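# Load a staple stick onto an open stapler's rail

## Task

Pick one stick of staples out of the tray and lay it over the open stapler's rail so it straddles it with its legs pointing down; the stapler must end up flat and resting directly on the table, the stick must stay there without the robot supporting it, and both grippers must release and move away at the end.

## Robot and tools

Robot: two arms, left_arm and right_arm, each ending in a two-finger gripper. Names are labels only; left_arm sits on the +y side. All poses use one scene frame: origin on the table top midway between the arms, +x out over the table, +z up. Gripper axes: fingers point along the gripper's +z, and they open and close along its y axis. end_effector_position is the point between the finger pads, roughly 1 cm short of the fingertips.

Row format (used by every motion tool): one flat list of 16 numbers covering both arms, even if only one moves. Order: left_arm x, y, z, qw, qx, qy, qz, opening, then right_arm x, y, z, qw, qx, qy, qz, opening. x, y, z are an absolute target position in metres; the quaternion is an absolute target orientation, w first. Both are in the scene frame, so each row is a pose, not an offset. opening runs -1 (closed) to +1 (fully open, 0.094 m). An arm meant to stay still should get the identical pose and opening it reported before it began to hold, in every call; to keep an orientation, resend your own target quaternion rather than the drifting reported one.

execute_actions: argument actions, a list with at most one element, plus optional pictures (boolean; images come by default). Empty list = just read the state. An action {"rows": [[16 numbers], ...], "steps": n} runs up to 15 control steps of 1/30 s each (default 15); one row per step, last row repeated if rows run out. A wait {"steps": n} with no rows sends nothing and returns n steps (max 300) after the previous result, your reply time included. A target farther than 0.6 m from the arm's last reported position along any gripper axis gets the call refused, and then nothing is sent.

move: target = one 16-number row; speed in m/s, 0.002 to 0.5 (default 0.25), turning limited to twice that in rad/s. Grippers follow straight paths from their current pose, all finishing together, lasting 0.5 to 10 s (cut off at 10 s). Opening is applied at the start. Paths ignore obstacles and the other arm; the hand can lag, wander, or overspeed, particularly near full reach. Faster contact hits harder, and aiming further beyond a contact presses harder. The result adds a move: line with the ending (done, off_target, moving, held, fault) and active limits, plus each gripper's distance from its target. An ending that names one arm means the other finished fine. held = a check blocked the last step; limits=paced = the pose was clipped; limits=held = some steps were blocked en route, after which the arm may jump fast.

wait: seconds, 0 to 10; robot gets nothing new. zoom_image: camera (cam_head_left, cam_head_right, cam_left_wrist, cam_right_wrist) and region [x0, y0, x1, y1] in pixels, at most 504x504, origin top-left. Head images are 896x504, wrist images 616x616 fisheye. finished_scene: scene number (1 or 2); irreversible, grades the scene and starts the next one. Replying with no tool call ends everything.

Control details: each step the command is clipped to 70 mm and 16 degrees from the measured pose; position is favoured over orientation when both can't be met. Joint friction can leave the hand up to ~31 mm short, and smaller commands may not move it. After an action the arm continues only to its last clipped pose, so check the reported pose and send the remainder. The Hand target line shows the pose the controller is currently driving toward. Printed positions can be off, more at long reach. Joint limits (rad): waist -2.618 to 3.054, shoulder 0 to 3.142, elbow 0 to 3.142, wrist pitch -1.571 to 1.571, wrist yaw -1.571 to 1.571, wrist roll -2.094 to 2.094.

Result lines: the state line gives each arm's position and quaternion. grip_measured is the measured finger opening on the command scale (last joint value is metres); readings may be off ~1 mm per gripper, constant within a scene. To hold something, command about 0.03 below grip_measured for a firm grip, less for a lighter one. Pad force tops out near 50-62 N; parts thinner than ~2 mm get less. pose unreachable means a clearance check changed or blocked that arm's command; HELD marks steps not sent. FAULT or OVER-TEMPERATURE FAULT lines mean an arm stopped. MOTOR HOT appears from 75 °C; at 90 °C the arm stops 10 s; at 100 °C it drops what it holds and falls. Holding loads heats motors, even while you are thinking.

The sim keeps running while you think, so long replies cost time. Occasional tugs on held parts or pushes on loose items can happen. Avoid: knocking anything off the table (fails the task), tipping the stapler off flat, letting arms collide or press each other, drops, slams, hard shoves. Finish by opening the grippers and lifting clear so the stick rests on its own.

Each tool is called after "Request:" as name(argument=value, ...), one argument or row to a line, values as JSON.

## Session

Request:
execute_actions(
  actions=[],
)

Scene clock: 0.00 s of 4800.00 s.
left_arm: end_effector_position=(+0.1354, +0.1410, +0.1293) grip_measured=+1.000 end_effector_quat_wxyz=(-0.030, -0.128, +0.989, +0.068) | right_arm: end_effector_position=(+0.1536, -0.6156, +0.1092) grip_measured=+1.000 end_effector_quat_wxyz=(+0.585, +0.712, +0.272, +0.277)
Joint positions: left_arm=[-0.819  1.48   1.224 -1.461 -0.027 -1.104  0.094] | right_arm=[-1.487  1.585  0.271  1.06  -0.869  1.453  0.094]
Joint velocities: left_arm=[ 0.007  0.002  0.002  0.007 -0.037 -0.11   0.   ] | right_arm=[ 0.007  0.007  0.002 -0.022 -0.022  0.007  0.   ]
Hand target (left_arm): +0.135, +0.141, +0.129; -0.030, -0.128, +0.989, +0.068
Hand target (right_arm): +0.154, -0.616, +0.109; +0.585, +0.712, +0.272, +0.277

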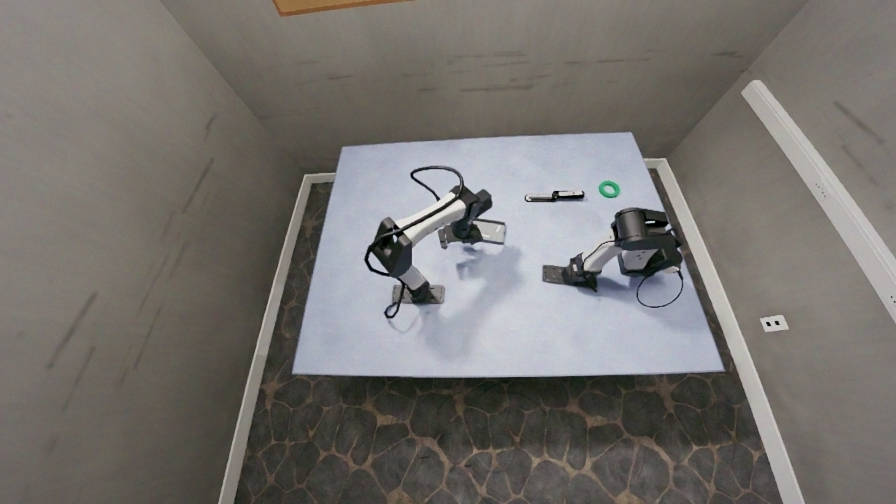

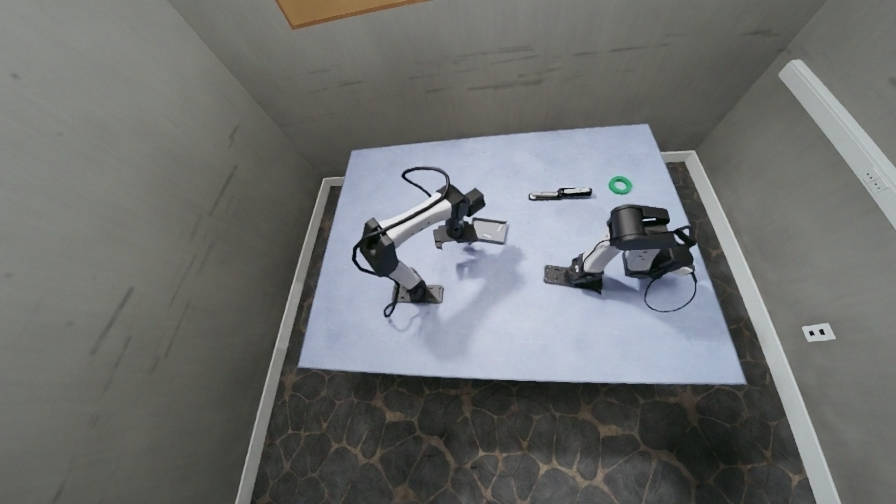

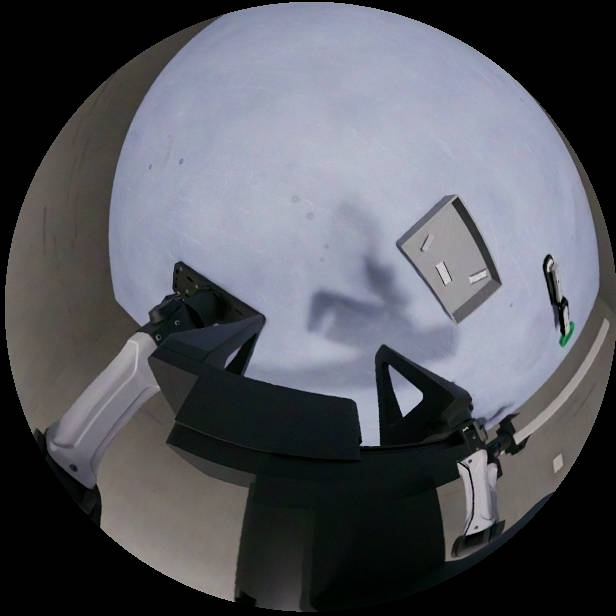

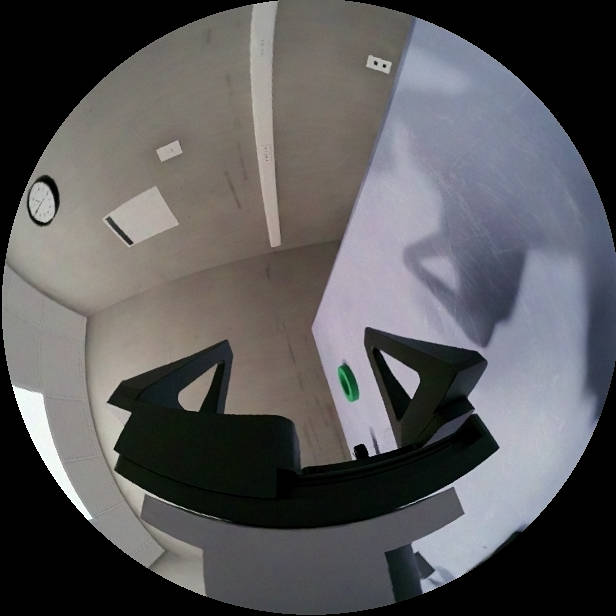

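Request:
zoom_image(
  camera="cam_left_wrist",
  region=[380, 180, 600, 360],
)

Request:
zoom_image(
  camera="cam_head_right",
  region=[420, 160, 650, 310],
)

Region (380, 180, 600, 360) of cam_left_wrist's 616x616 image, scaled by 2.291, with more detail than that image has; it fills the top 412 rows of this view, and the rest is white.

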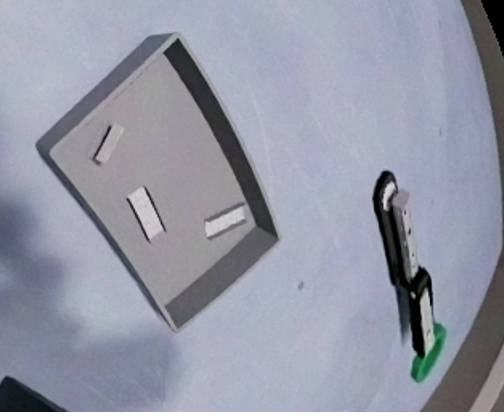

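Region (420, 160, 650, 310) of cam_head_right's 896x504 image, scaled by 2.191, with more detail than that image has; it fills the top 329 rows of this view, and the rest is white.

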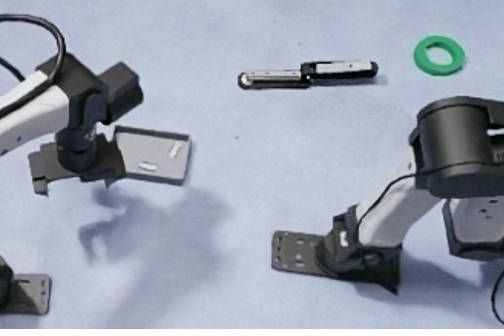

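Request:
move(
  target=[0.1,0.4,0.15,0,0,1,0,1, 0.2,-0.15,0.2,0,0,1,0,1],
)

Scene clock: 24.77 s of 4800.00 s.
left_arm: end_effector_position=(+0.0873, +0.3894, +0.1457) grip_measured=+1.000 end_effector_quat_wxyz=(-0.018, -0.000, +1.000, -0.003) | right_arm: end_effector_position=(+0.2021, -0.1519, +0.1972) grip_measured=+1.000 end_effector_quat_wxyz=(+0.021, +0.013, +0.999, +0.024)
Joint positions: left_arm=[ 0.766  1.071  1.015 -1.546 -0.019  0.74   0.094] | right_arm=[ 0.86   1.288  1.353 -1.572 -0.009  0.724  0.094]
Joint velocities: left_arm=[-0.002  0.007 -0.002 -0.022  0.037  0.066  0.   ] | right_arm=[ 0.002 -0.002  0.002 -0.051  0.022 -0.037  0.   ]
Hand target (left_arm): +0.094, +0.394, +0.149; -0.008, -0.001, +1.000, -0.004
Hand target (right_arm): +0.202, -0.147, +0.200; +0.017, +0.005, +0.999, +0.027
Off the commanded pose (left_arm): 0.017 m, 2 deg.
Off the commanded pose (right_arm): 0.004 m, 4 deg.
joint sent to its limit (right arm) — the command would take joint 4 (wrist pitch) past its lower limit, so that joint was sent only as far as its limit.
After step 90, 16.03 s passed at rest.
move: off_target (left_arm, right_arm)

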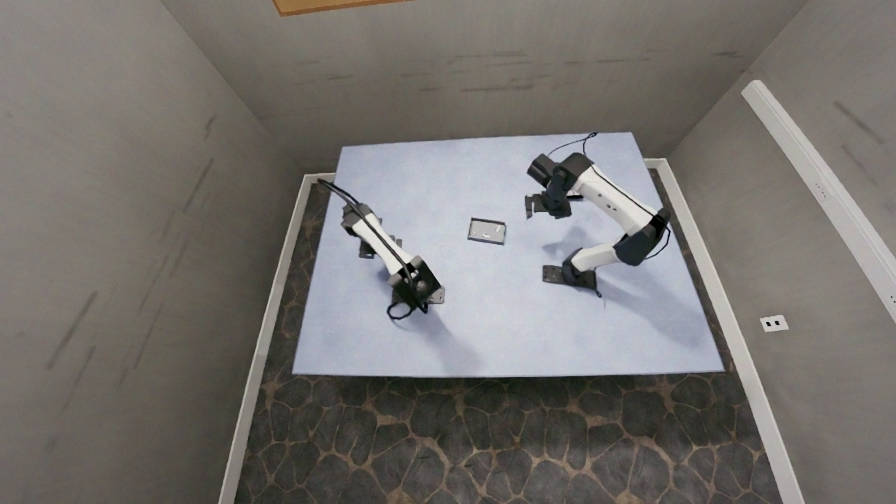

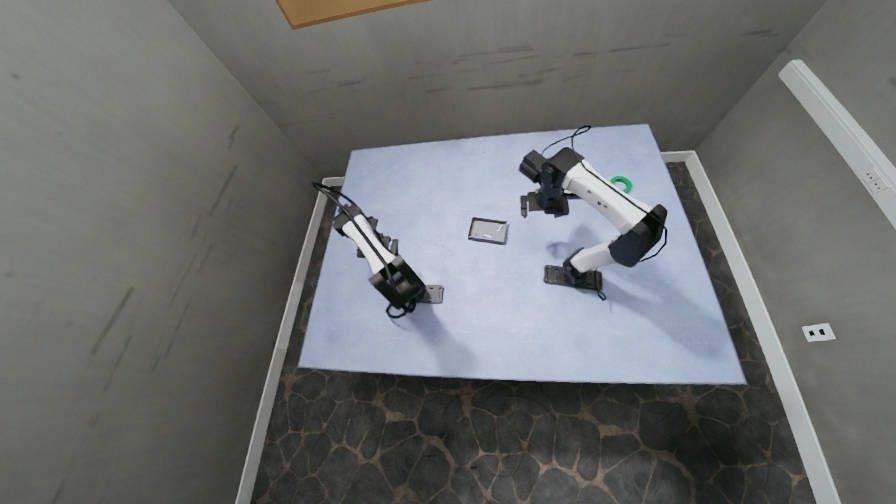

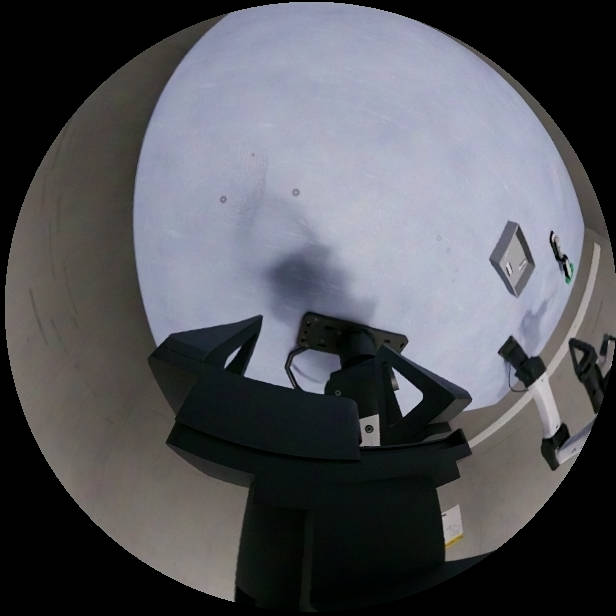

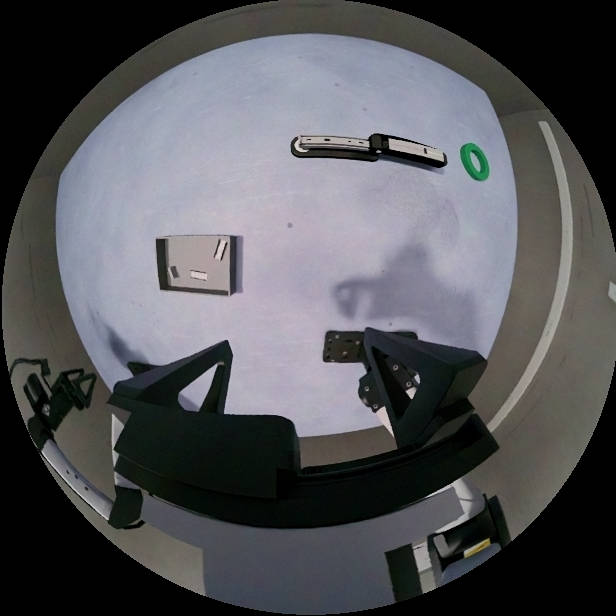

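Request:
move(
  target=[0.087,0.389,0.146,0,0,1,0,1, 0.23,0.03,0.10,0,-0.707,0.707,0,-0.3],
)

Request:
zoom_image(
  camera="cam_right_wrist",
  region=[150, 150, 450, 420],
)

Scene clock: 36.77 s of 4800.00 s.
left_arm: end_effector_position=(+0.0866, +0.3901, +0.1457) grip_measured=+1.000 end_effector_quat_wxyz=(-0.016, +0.002, +1.000, -0.005) | right_arm: end_effector_position=(+0.2296, +0.0230, +0.0995) grip_measured=-0.299 end_effector_quat_wxyz=(+0.009, +0.701, -0.714, -0.002)
Joint positions: left_arm=[ 0.779  1.071  1.015 -1.546 -0.014  0.757  0.094] | right_arm=[ 1.192  1.913  1.606 -1.281 -0.009 -0.522  0.033]
Joint velocities: left_arm=[ 0.002 -0.007  0.002  0.022 -0.037 -0.051  0.   ] | right_arm=[-0.017 -0.012  0.002 -0.051  0.037 -0.051 -0.001]
Hand target (left_arm): +0.087, +0.389, +0.146; -0.000, -0.000, +1.000, -0.000
Hand target (right_arm): +0.232, +0.030, +0.100; +0.002, +0.707, -0.708, -0.001
Off the commanded pose (left_arm): 0.001 m, 2 deg.
Off the commanded pose (right_arm): 0.007 m, 2 deg.
After step 90, 5.27 s passed at rest.
move: done

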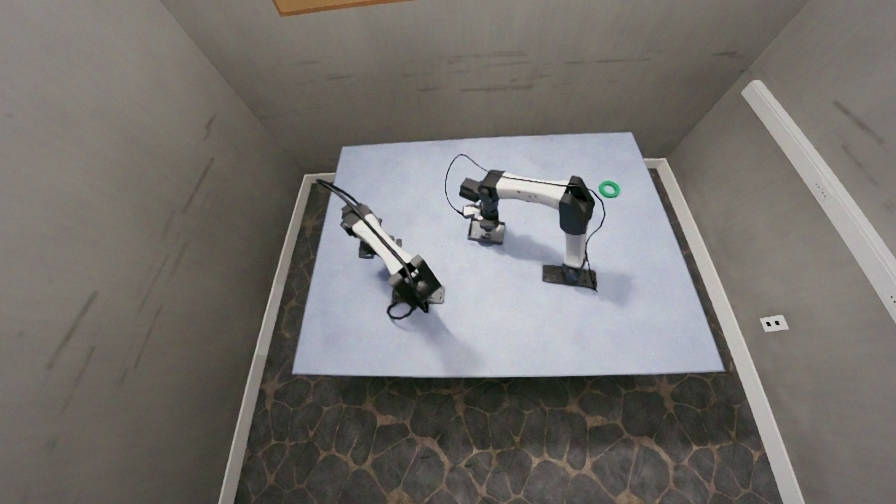

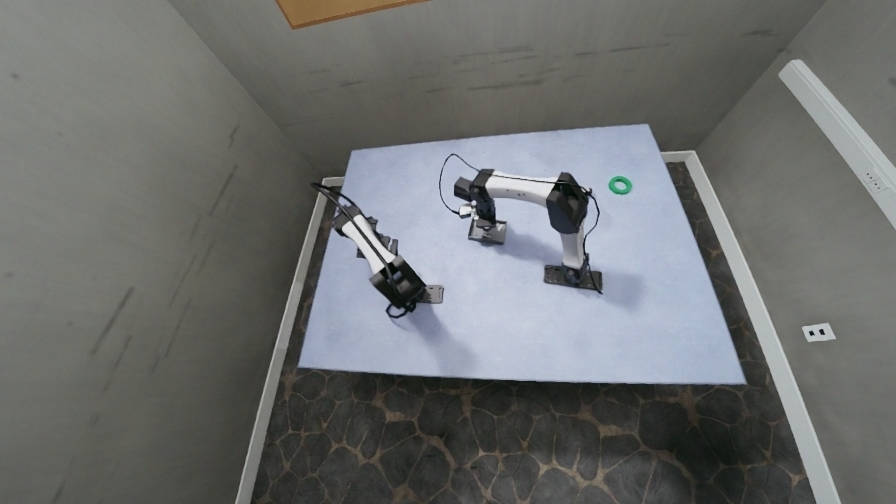

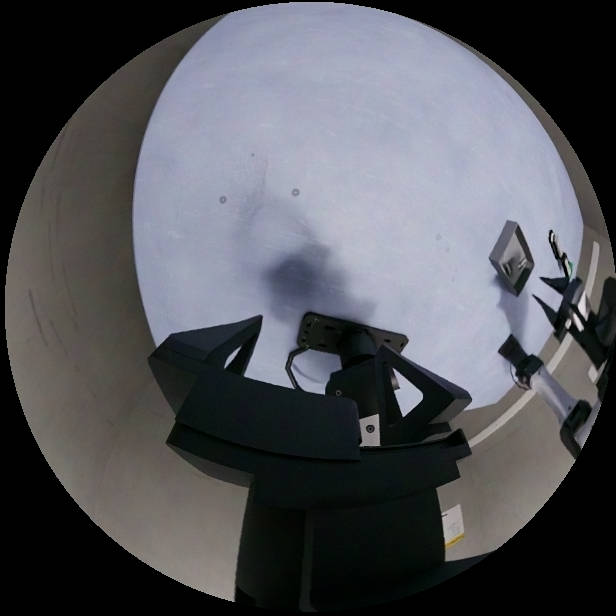

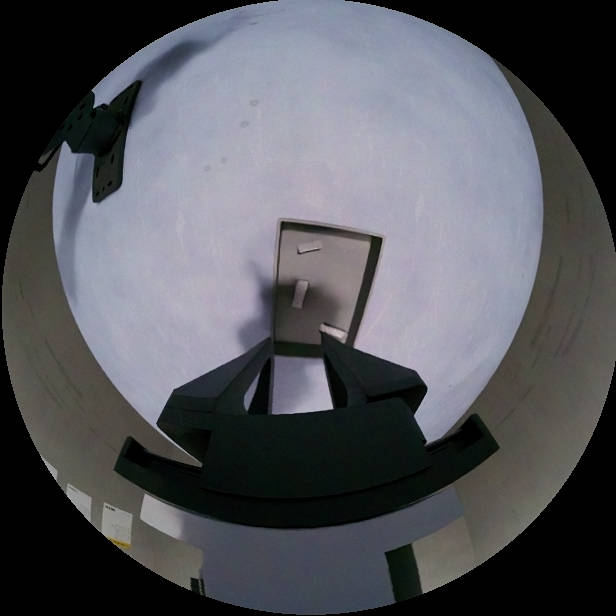

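Region (150, 150, 450, 420) of cam_right_wrist's 616x616 image, scaled by 1.680, with more detail than that image has; it fills the top 454 rows of this view, and the rest is white.

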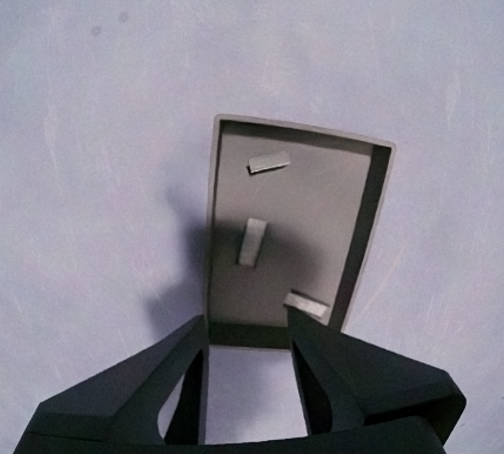

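Request:
move(
  target=[0.087,0.389,0.146,0,0,1,0,1, 0.236,0.026,0.045,0,-0.602,0.799,0,-0.3],
  speed=0.1,
)

Request:
zoom_image(
  camera="cam_right_wrist",
  region=[200, 220, 400, 420],
)

Scene clock: 46.43 s of 4800.00 s.
left_arm: end_effector_position=(+0.0867, +0.3900, +0.1457) grip_measured=+1.000 end_effector_quat_wxyz=(-0.016, +0.002, +1.000, -0.006) | right_arm: end_effector_position=(+0.2350, +0.0318, +0.0550) grip_measured=-0.299 end_effector_quat_wxyz=(+0.009, -0.608, +0.794, +0.008)
Joint positions: left_arm=[ 0.779  1.071  1.015 -1.546 -0.014  0.757  0.094] | right_arm=[ 1.192  1.941  1.465 -1.072 -0.009 -0.276  0.033]
Joint velocities: left_arm=[-0.007 -0.007  0.007 -0.051 -0.051  0.081  0.   ] | right_arm=[-0.002  0.002 -0.002  0.007 -0.051 -0.037  0.   ]
Hand target (left_arm): +0.087, +0.389, +0.146; -0.000, -0.000, +1.000, -0.000
Hand target (right_arm): +0.236, +0.026, +0.045; +0.000, -0.602, +0.799, -0.000
Off the commanded pose (left_arm): 0.001 m, 2 deg.
Off the commanded pose (right_arm): 0.012 m, 2 deg.
After step 90, 4.90 s passed at rest.
move: off_target (right_arm)

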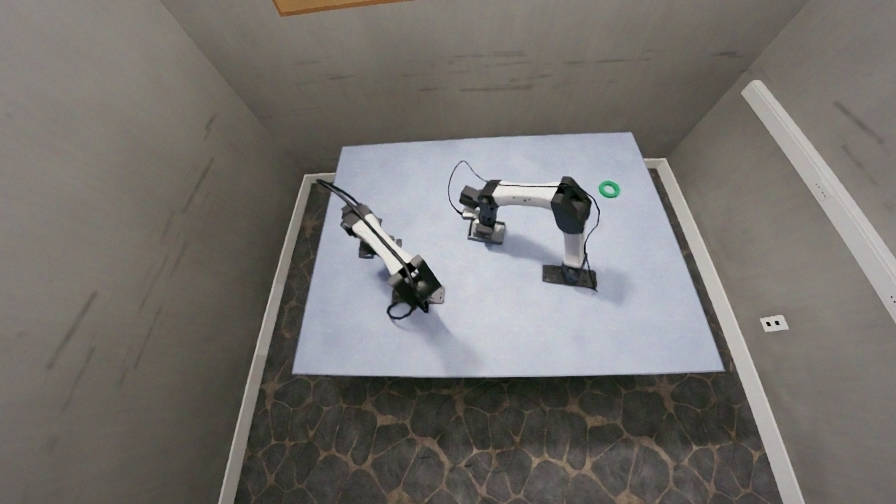

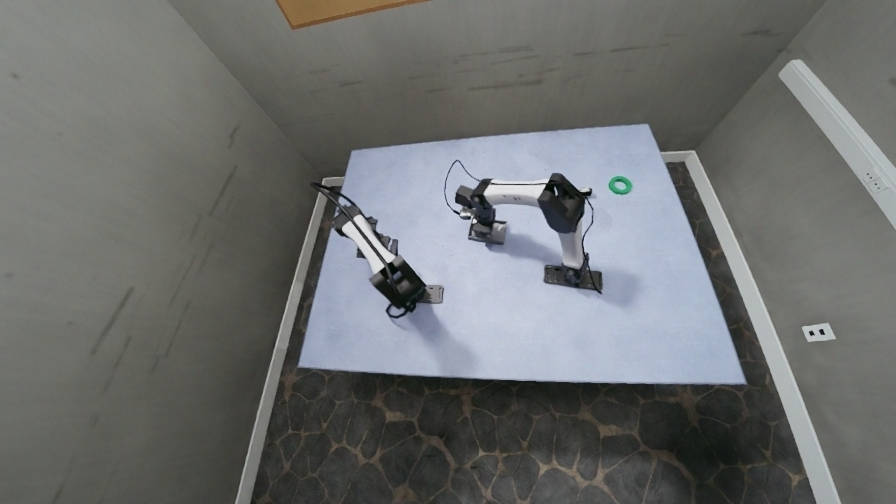

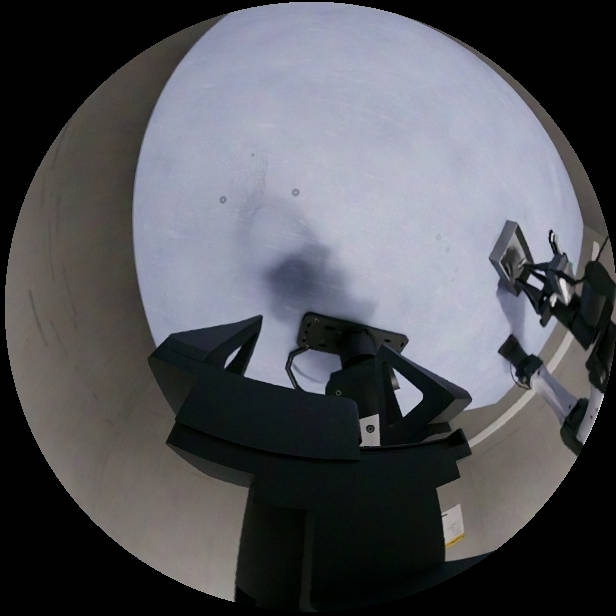

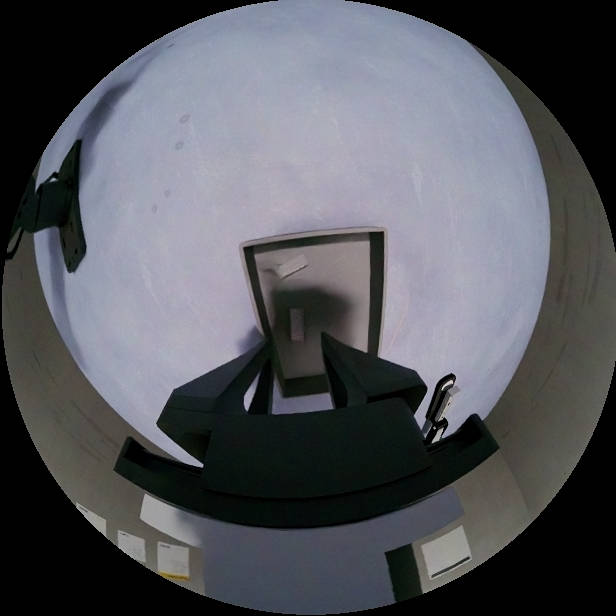

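Region (200, 220, 400, 420) of cam_right_wrist's 616x616 image, scaled by 2.520, with more detail than that image has.

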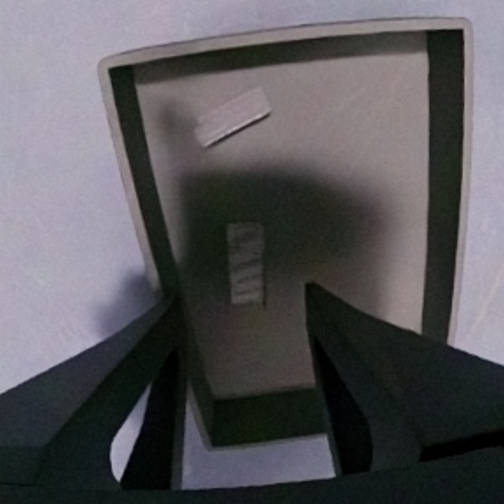

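Request:
move(
  target=[0.087,0.389,0.146,0,0,1,0,1, 0.234,0.014,0.016,0,-0.602,0.799,0,-0.45],
  speed=0.05,
)

Request:
zoom_image(
  camera="cam_right_wrist",
  region=[200, 220, 400, 420],
)

Scene clock: 52.83 s of 4800.00 s.
left_arm: end_effector_position=(+0.0867, +0.3900, +0.1457) grip_measured=+1.000 end_effector_quat_wxyz=(-0.016, +0.002, +1.000, -0.006) | right_arm: end_effector_position=(+0.2323, +0.0206, +0.0238) grip_measured=-0.449 end_effector_quat_wxyz=(+0.007, -0.603, +0.798, +0.007)
Joint positions: left_arm=[ 0.779  1.071  1.015 -1.546 -0.014  0.757  0.094] | right_arm=[ 1.182  1.941  1.336 -0.948 -0.009 -0.274  0.026]
Joint velocities: left_arm=[-0.007 -0.012 -0.007 -0.037  0.007  0.022  0.   ] | right_arm=[-0.012  0.002 -0.007 -0.022  0.007 -0.022  0.   ]
Hand target (left_arm): +0.087, +0.389, +0.146; -0.000, -0.000, +1.000, -0.000
Hand target (right_arm): +0.234, +0.014, +0.016; -0.000, -0.602, +0.799, +0.000
Off the commanded pose (left_arm): 0.001 m, 2 deg.
Off the commanded pose (right_arm): 0.010 m, 1 deg.
After step 90, 2.10 s passed at rest.
move: done

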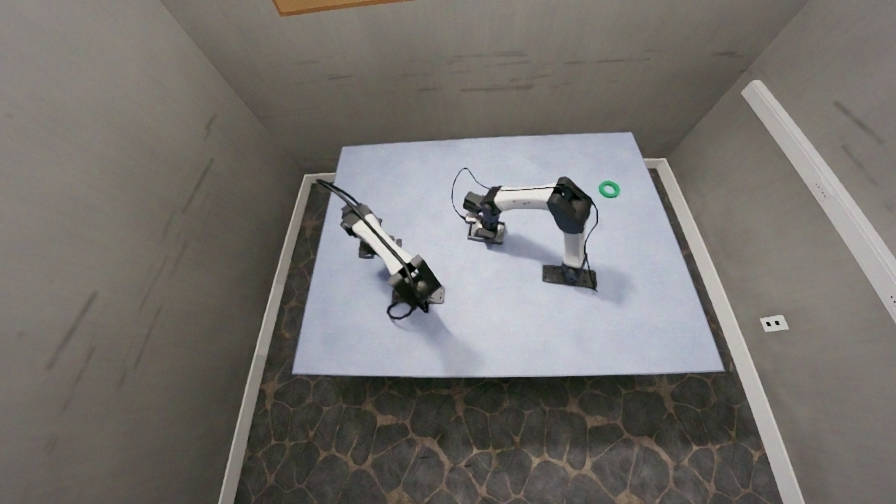

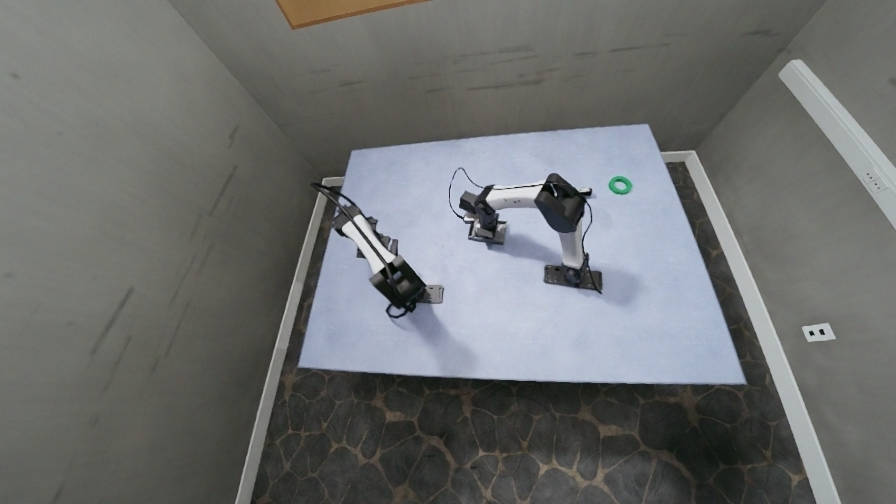

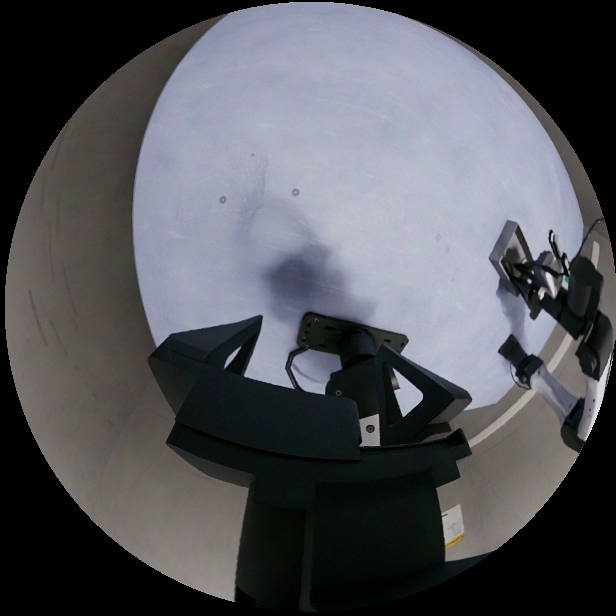

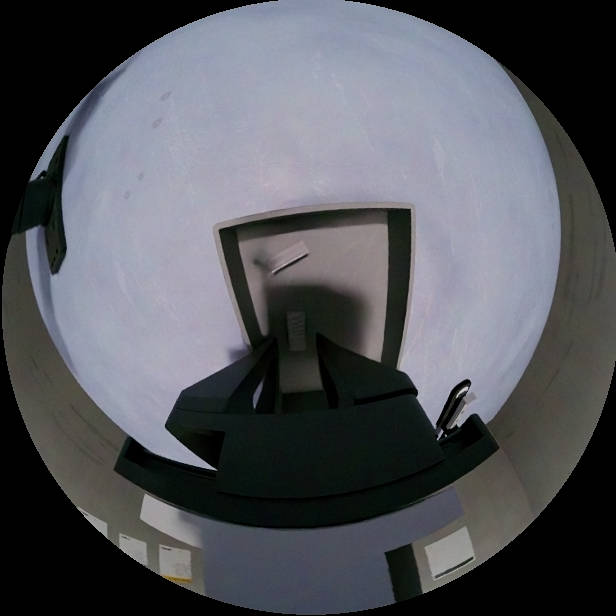

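Region (200, 220, 400, 420) of cam_right_wrist's 616x616 image, scaled by 2.520, with more detail than that image has.

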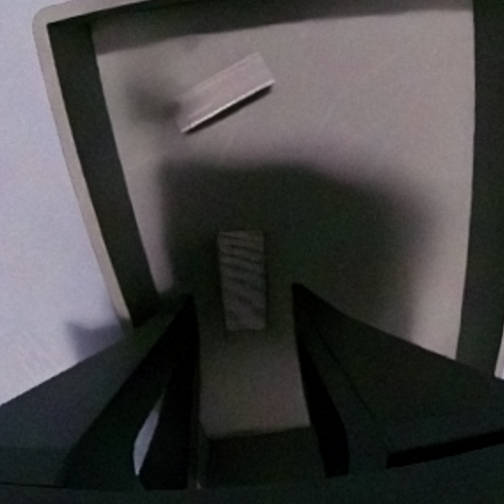

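Request:
move(
  target=[0.087,0.389,0.146,0,0,1,0,1, 0.234,0.015,0.003,0,-0.602,0.799,0,-0.45],
  speed=0.02,
)

Request:
zoom_image(
  camera="cam_right_wrist",
  region=[200, 220, 400, 420],
)

Scene clock: 58.87 s of 4800.00 s.
left_arm: end_effector_position=(+0.0867, +0.3900, +0.1457) grip_measured=+1.000 end_effector_quat_wxyz=(-0.016, +0.002, +1.000, -0.006) | right_arm: end_effector_position=(+0.2336, +0.0227, +0.0170) grip_measured=-0.449 end_effector_quat_wxyz=(+0.013, -0.603, +0.797, +0.010)
Joint positions: left_arm=[ 0.779  1.071  1.015 -1.546 -0.014  0.757  0.094] | right_arm=[ 1.182  1.948  1.317 -0.909 -0.009 -0.274  0.026]
Joint velocities: left_arm=[-0.017  0.002 -0.012  0.037 -0.007  0.037  0.   ] | right_arm=[-0.022 -0.007 -0.002 -0.081  0.037 -0.037 -0.001]
Hand target (left_arm): +0.087, +0.389, +0.146; -0.000, -0.000, +1.000, -0.000
Hand target (right_arm): +0.234, +0.015, +0.003; -0.000, -0.602, +0.799, +0.000
Off the commanded pose (left_arm): 0.001 m, 2 deg.
Off the commanded pose (right_arm): 0.016 m, 2 deg.
After step 90, 1.73 s passed at rest.
move: off_target (right_arm)

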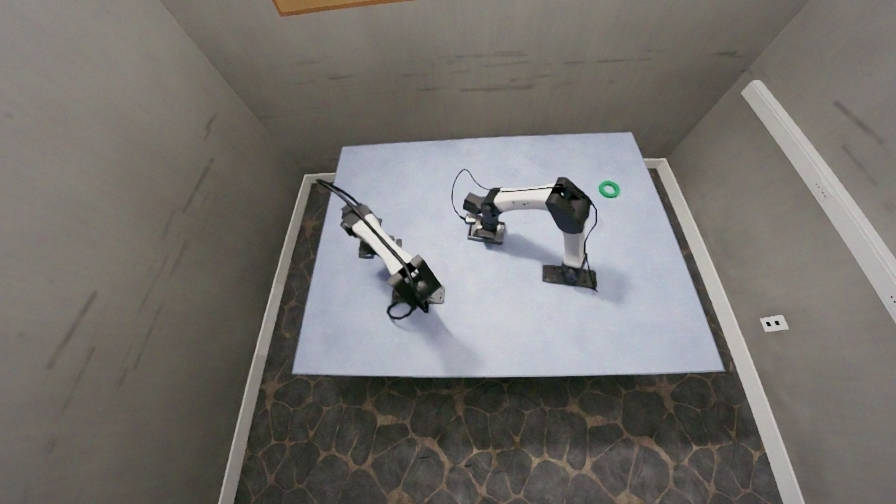

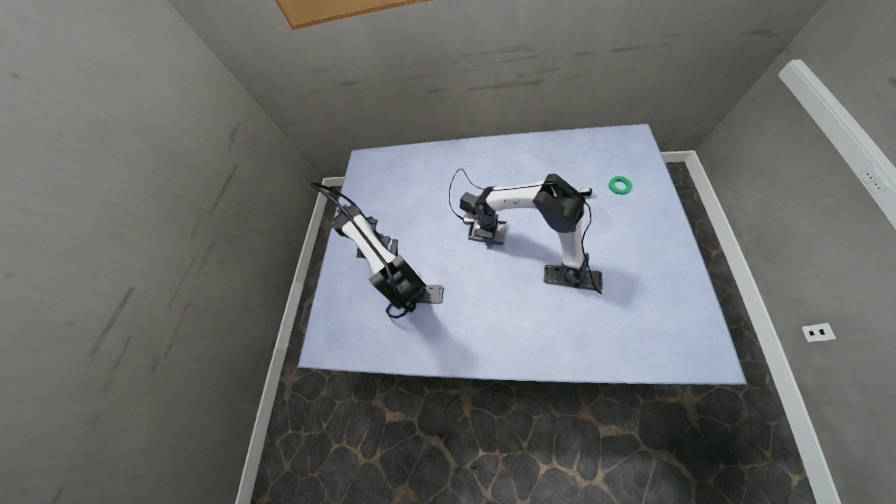

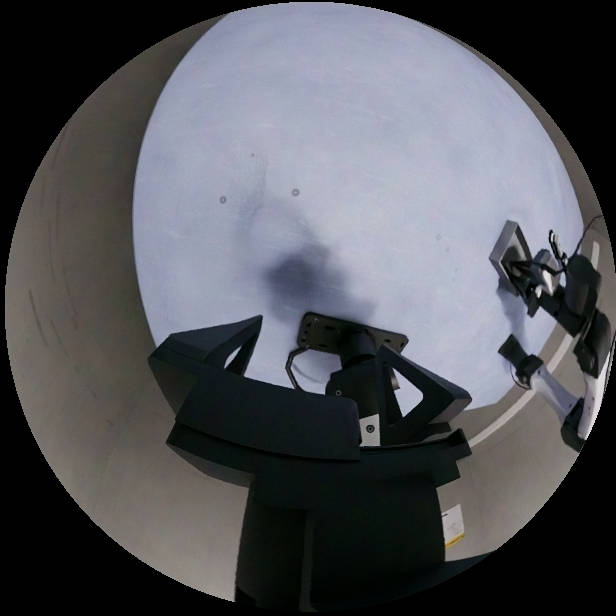

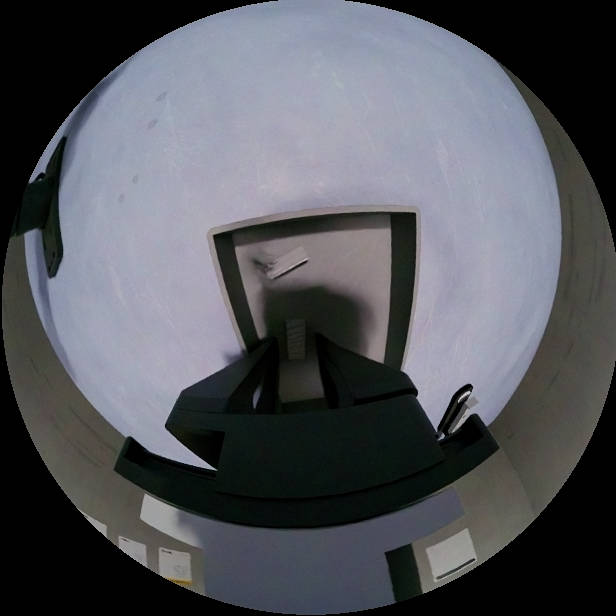

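Region (200, 220, 400, 420) of cam_right_wrist's 616x616 image, scaled by 2.520, with more detail than that image has.

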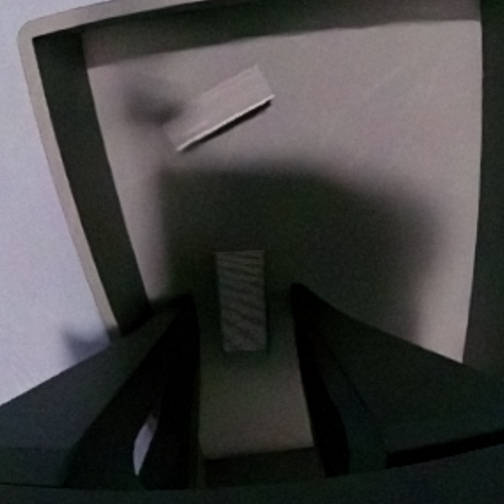

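Request:
move(
  target=[0.087,0.389,0.146,0,0,1,0,1, 0.233,0.012,-0.004,0,-0.602,0.799,0,-0.55],
  speed=0.02,
)

Request:
zoom_image(
  camera="cam_right_wrist",
  region=[200, 220, 400, 420],
)

Scene clock: 65.47 s of 4800.00 s.
left_arm: end_effector_position=(+0.0867, +0.3900, +0.1457) grip_measured=+1.000 end_effector_quat_wxyz=(-0.016, +0.002, +1.000, -0.006) | right_arm: end_effector_position=(+0.2324, +0.0227, +0.0161) grip_measured=-0.548 end_effector_quat_wxyz=(+0.011, -0.603, +0.797, +0.012)
Joint positions: left_arm=[ 0.779  1.071  1.015 -1.546 -0.014  0.758  0.094] | right_arm=[ 1.182  1.948  1.312 -0.906 -0.015 -0.274  0.021]
Joint velocities: left_arm=[-0.002  0.002  0.017 -0.007  0.007  0.081  0.   ] | right_arm=[-0.002  0.007 -0.022 -0.007 -0.037 -0.007 -0.   ]
Hand target (left_arm): +0.087, +0.389, +0.146; -0.000, +0.000, +1.000, -0.000
Hand target (right_arm): +0.232, +0.012, -0.003; -0.001, -0.602, +0.799, -0.000
Off the commanded pose (left_arm): 0.001 m, 2 deg.
Off the commanded pose (right_arm): 0.023 m, 2 deg.
After step 90, 2.20 s passed at rest.
move: off_target (right_arm)

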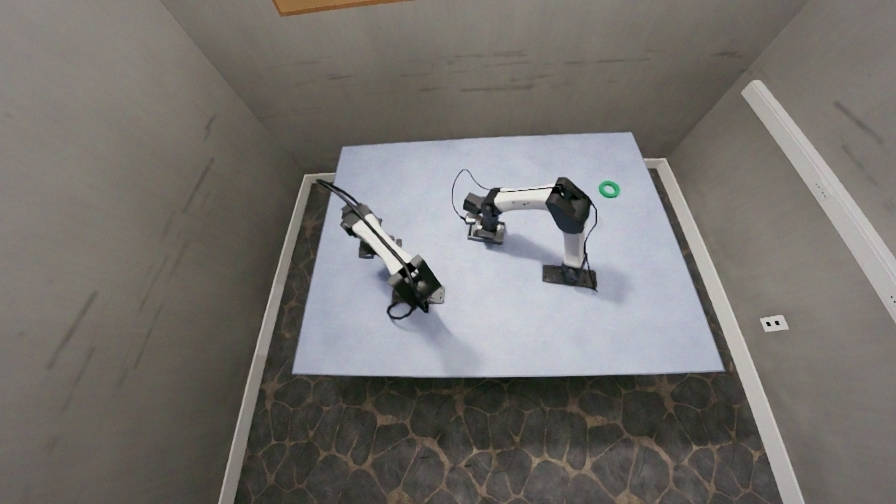

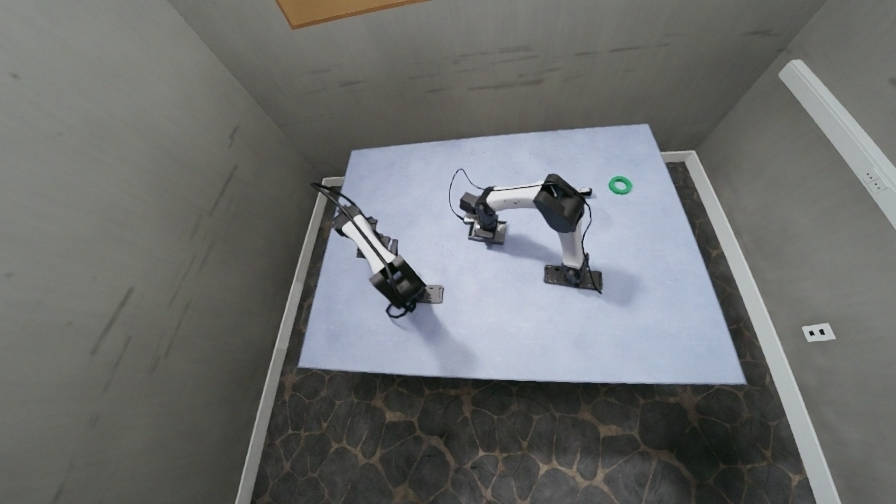

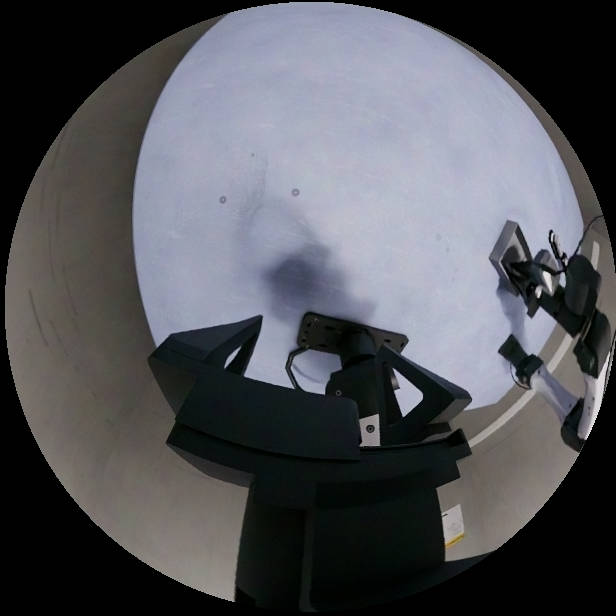

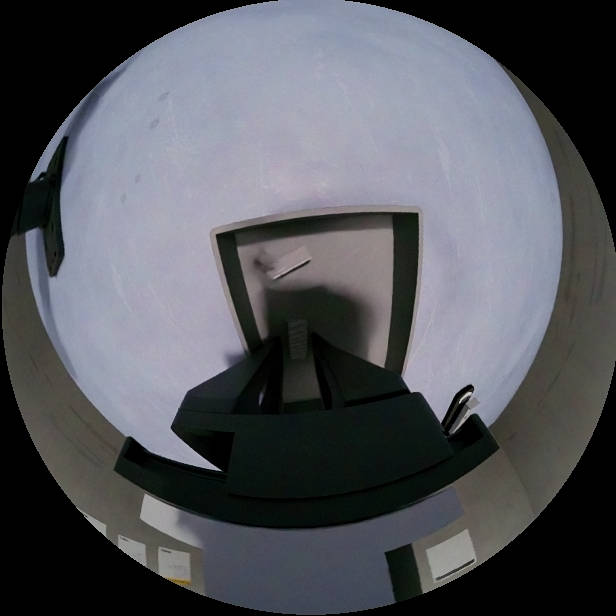

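Region (200, 220, 400, 420) of cam_right_wrist's 616x616 image, scaled by 2.520, with more detail than that image has.

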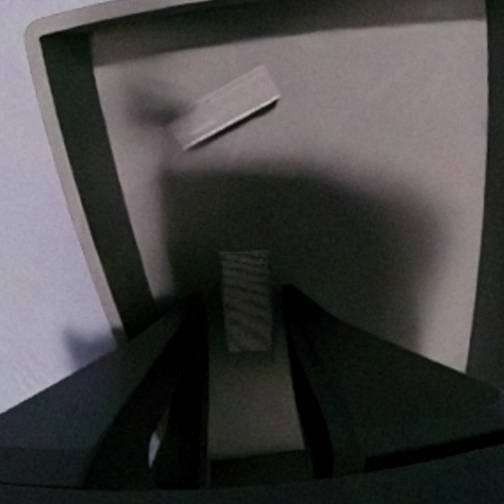

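On the floor. Relieve pressure and close.

Request:
move(
  target=[0.087,0.389,0.146,0,0,1,0,1, 0.233,0.022,0.017,0,-0.602,0.799,0,-0.78],
  speed=0.02,
)

Scene clock: 73.10 s of 4800.00 s.
left_arm: end_effector_position=(+0.0867, +0.3900, +0.1457) grip_measured=+1.000 end_effector_quat_wxyz=(-0.016, +0.002, +1.000, -0.006) | right_arm: end_effector_position=(+0.2310, +0.0196, +0.0196) grip_measured=-0.753 end_effector_quat_wxyz=(+0.003, -0.602, +0.798, +0.008)
Joint positions: left_arm=[ 0.779  1.071  1.015 -1.546 -0.014  0.758  0.094] | right_arm=[ 1.182  1.946  1.326 -0.938 -0.012 -0.272  0.012]
Joint velocities: left_arm=[-0.017  0.007 -0.002  0.037  0.022 -0.007  0.   ] | right_arm=[-0.002 -0.012 -0.002  0.007 -0.095  0.007  0.002]
Hand target (left_arm): +0.087, +0.389, +0.146; -0.000, -0.000, +1.000, -0.000
Hand target (right_arm): +0.233, +0.022, +0.017; +0.000, -0.602, +0.799, +0.000
Off the commanded pose (left_arm): 0.001 m, 2 deg.
Off the commanded pose (right_arm): 0.004 m, 1 deg.
After step 90, 3.57 s passed at rest.
move: done

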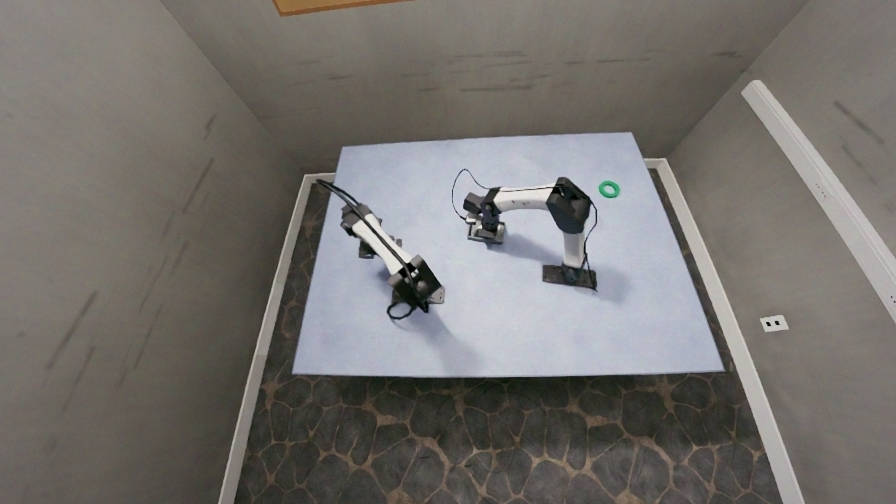

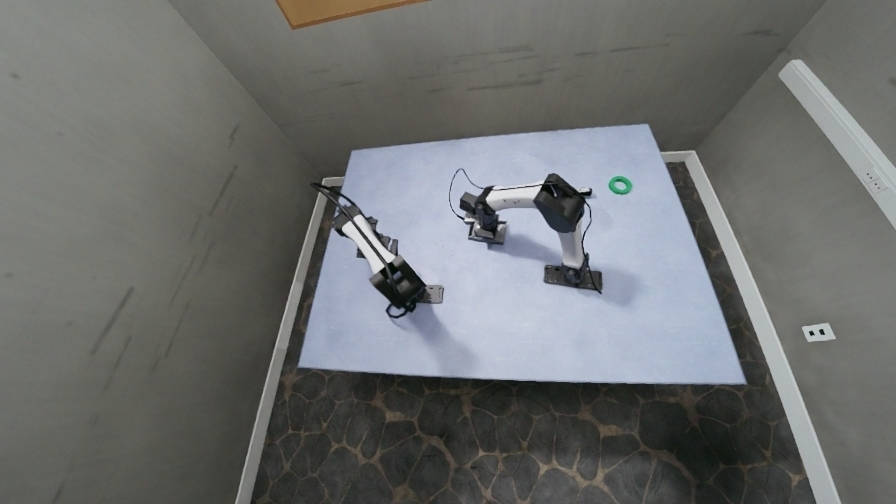

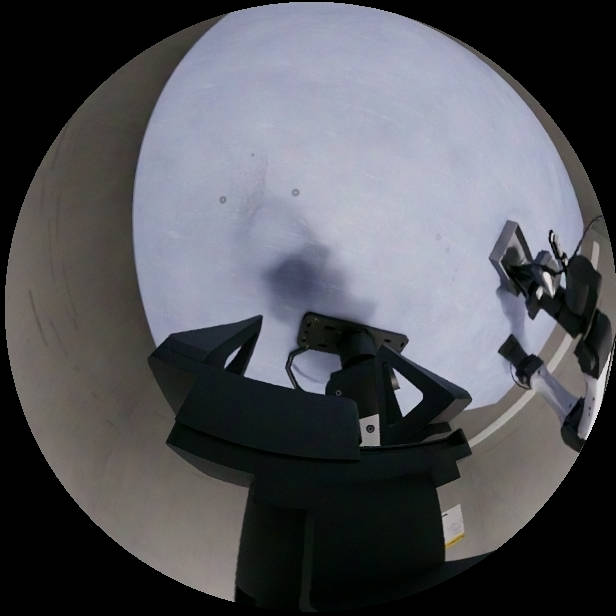

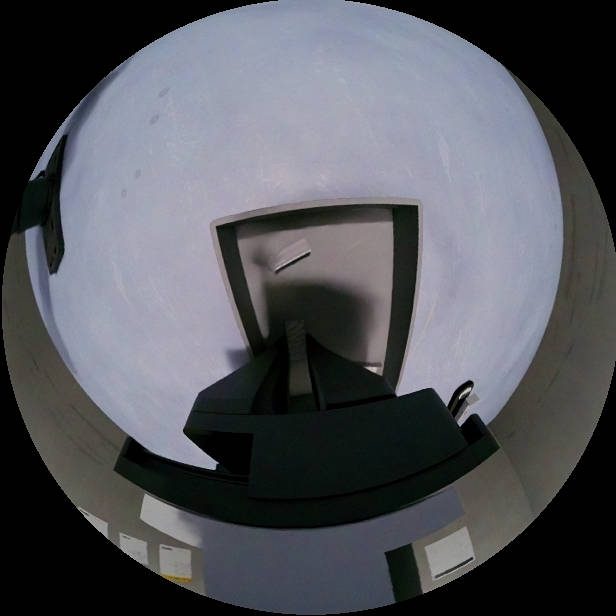

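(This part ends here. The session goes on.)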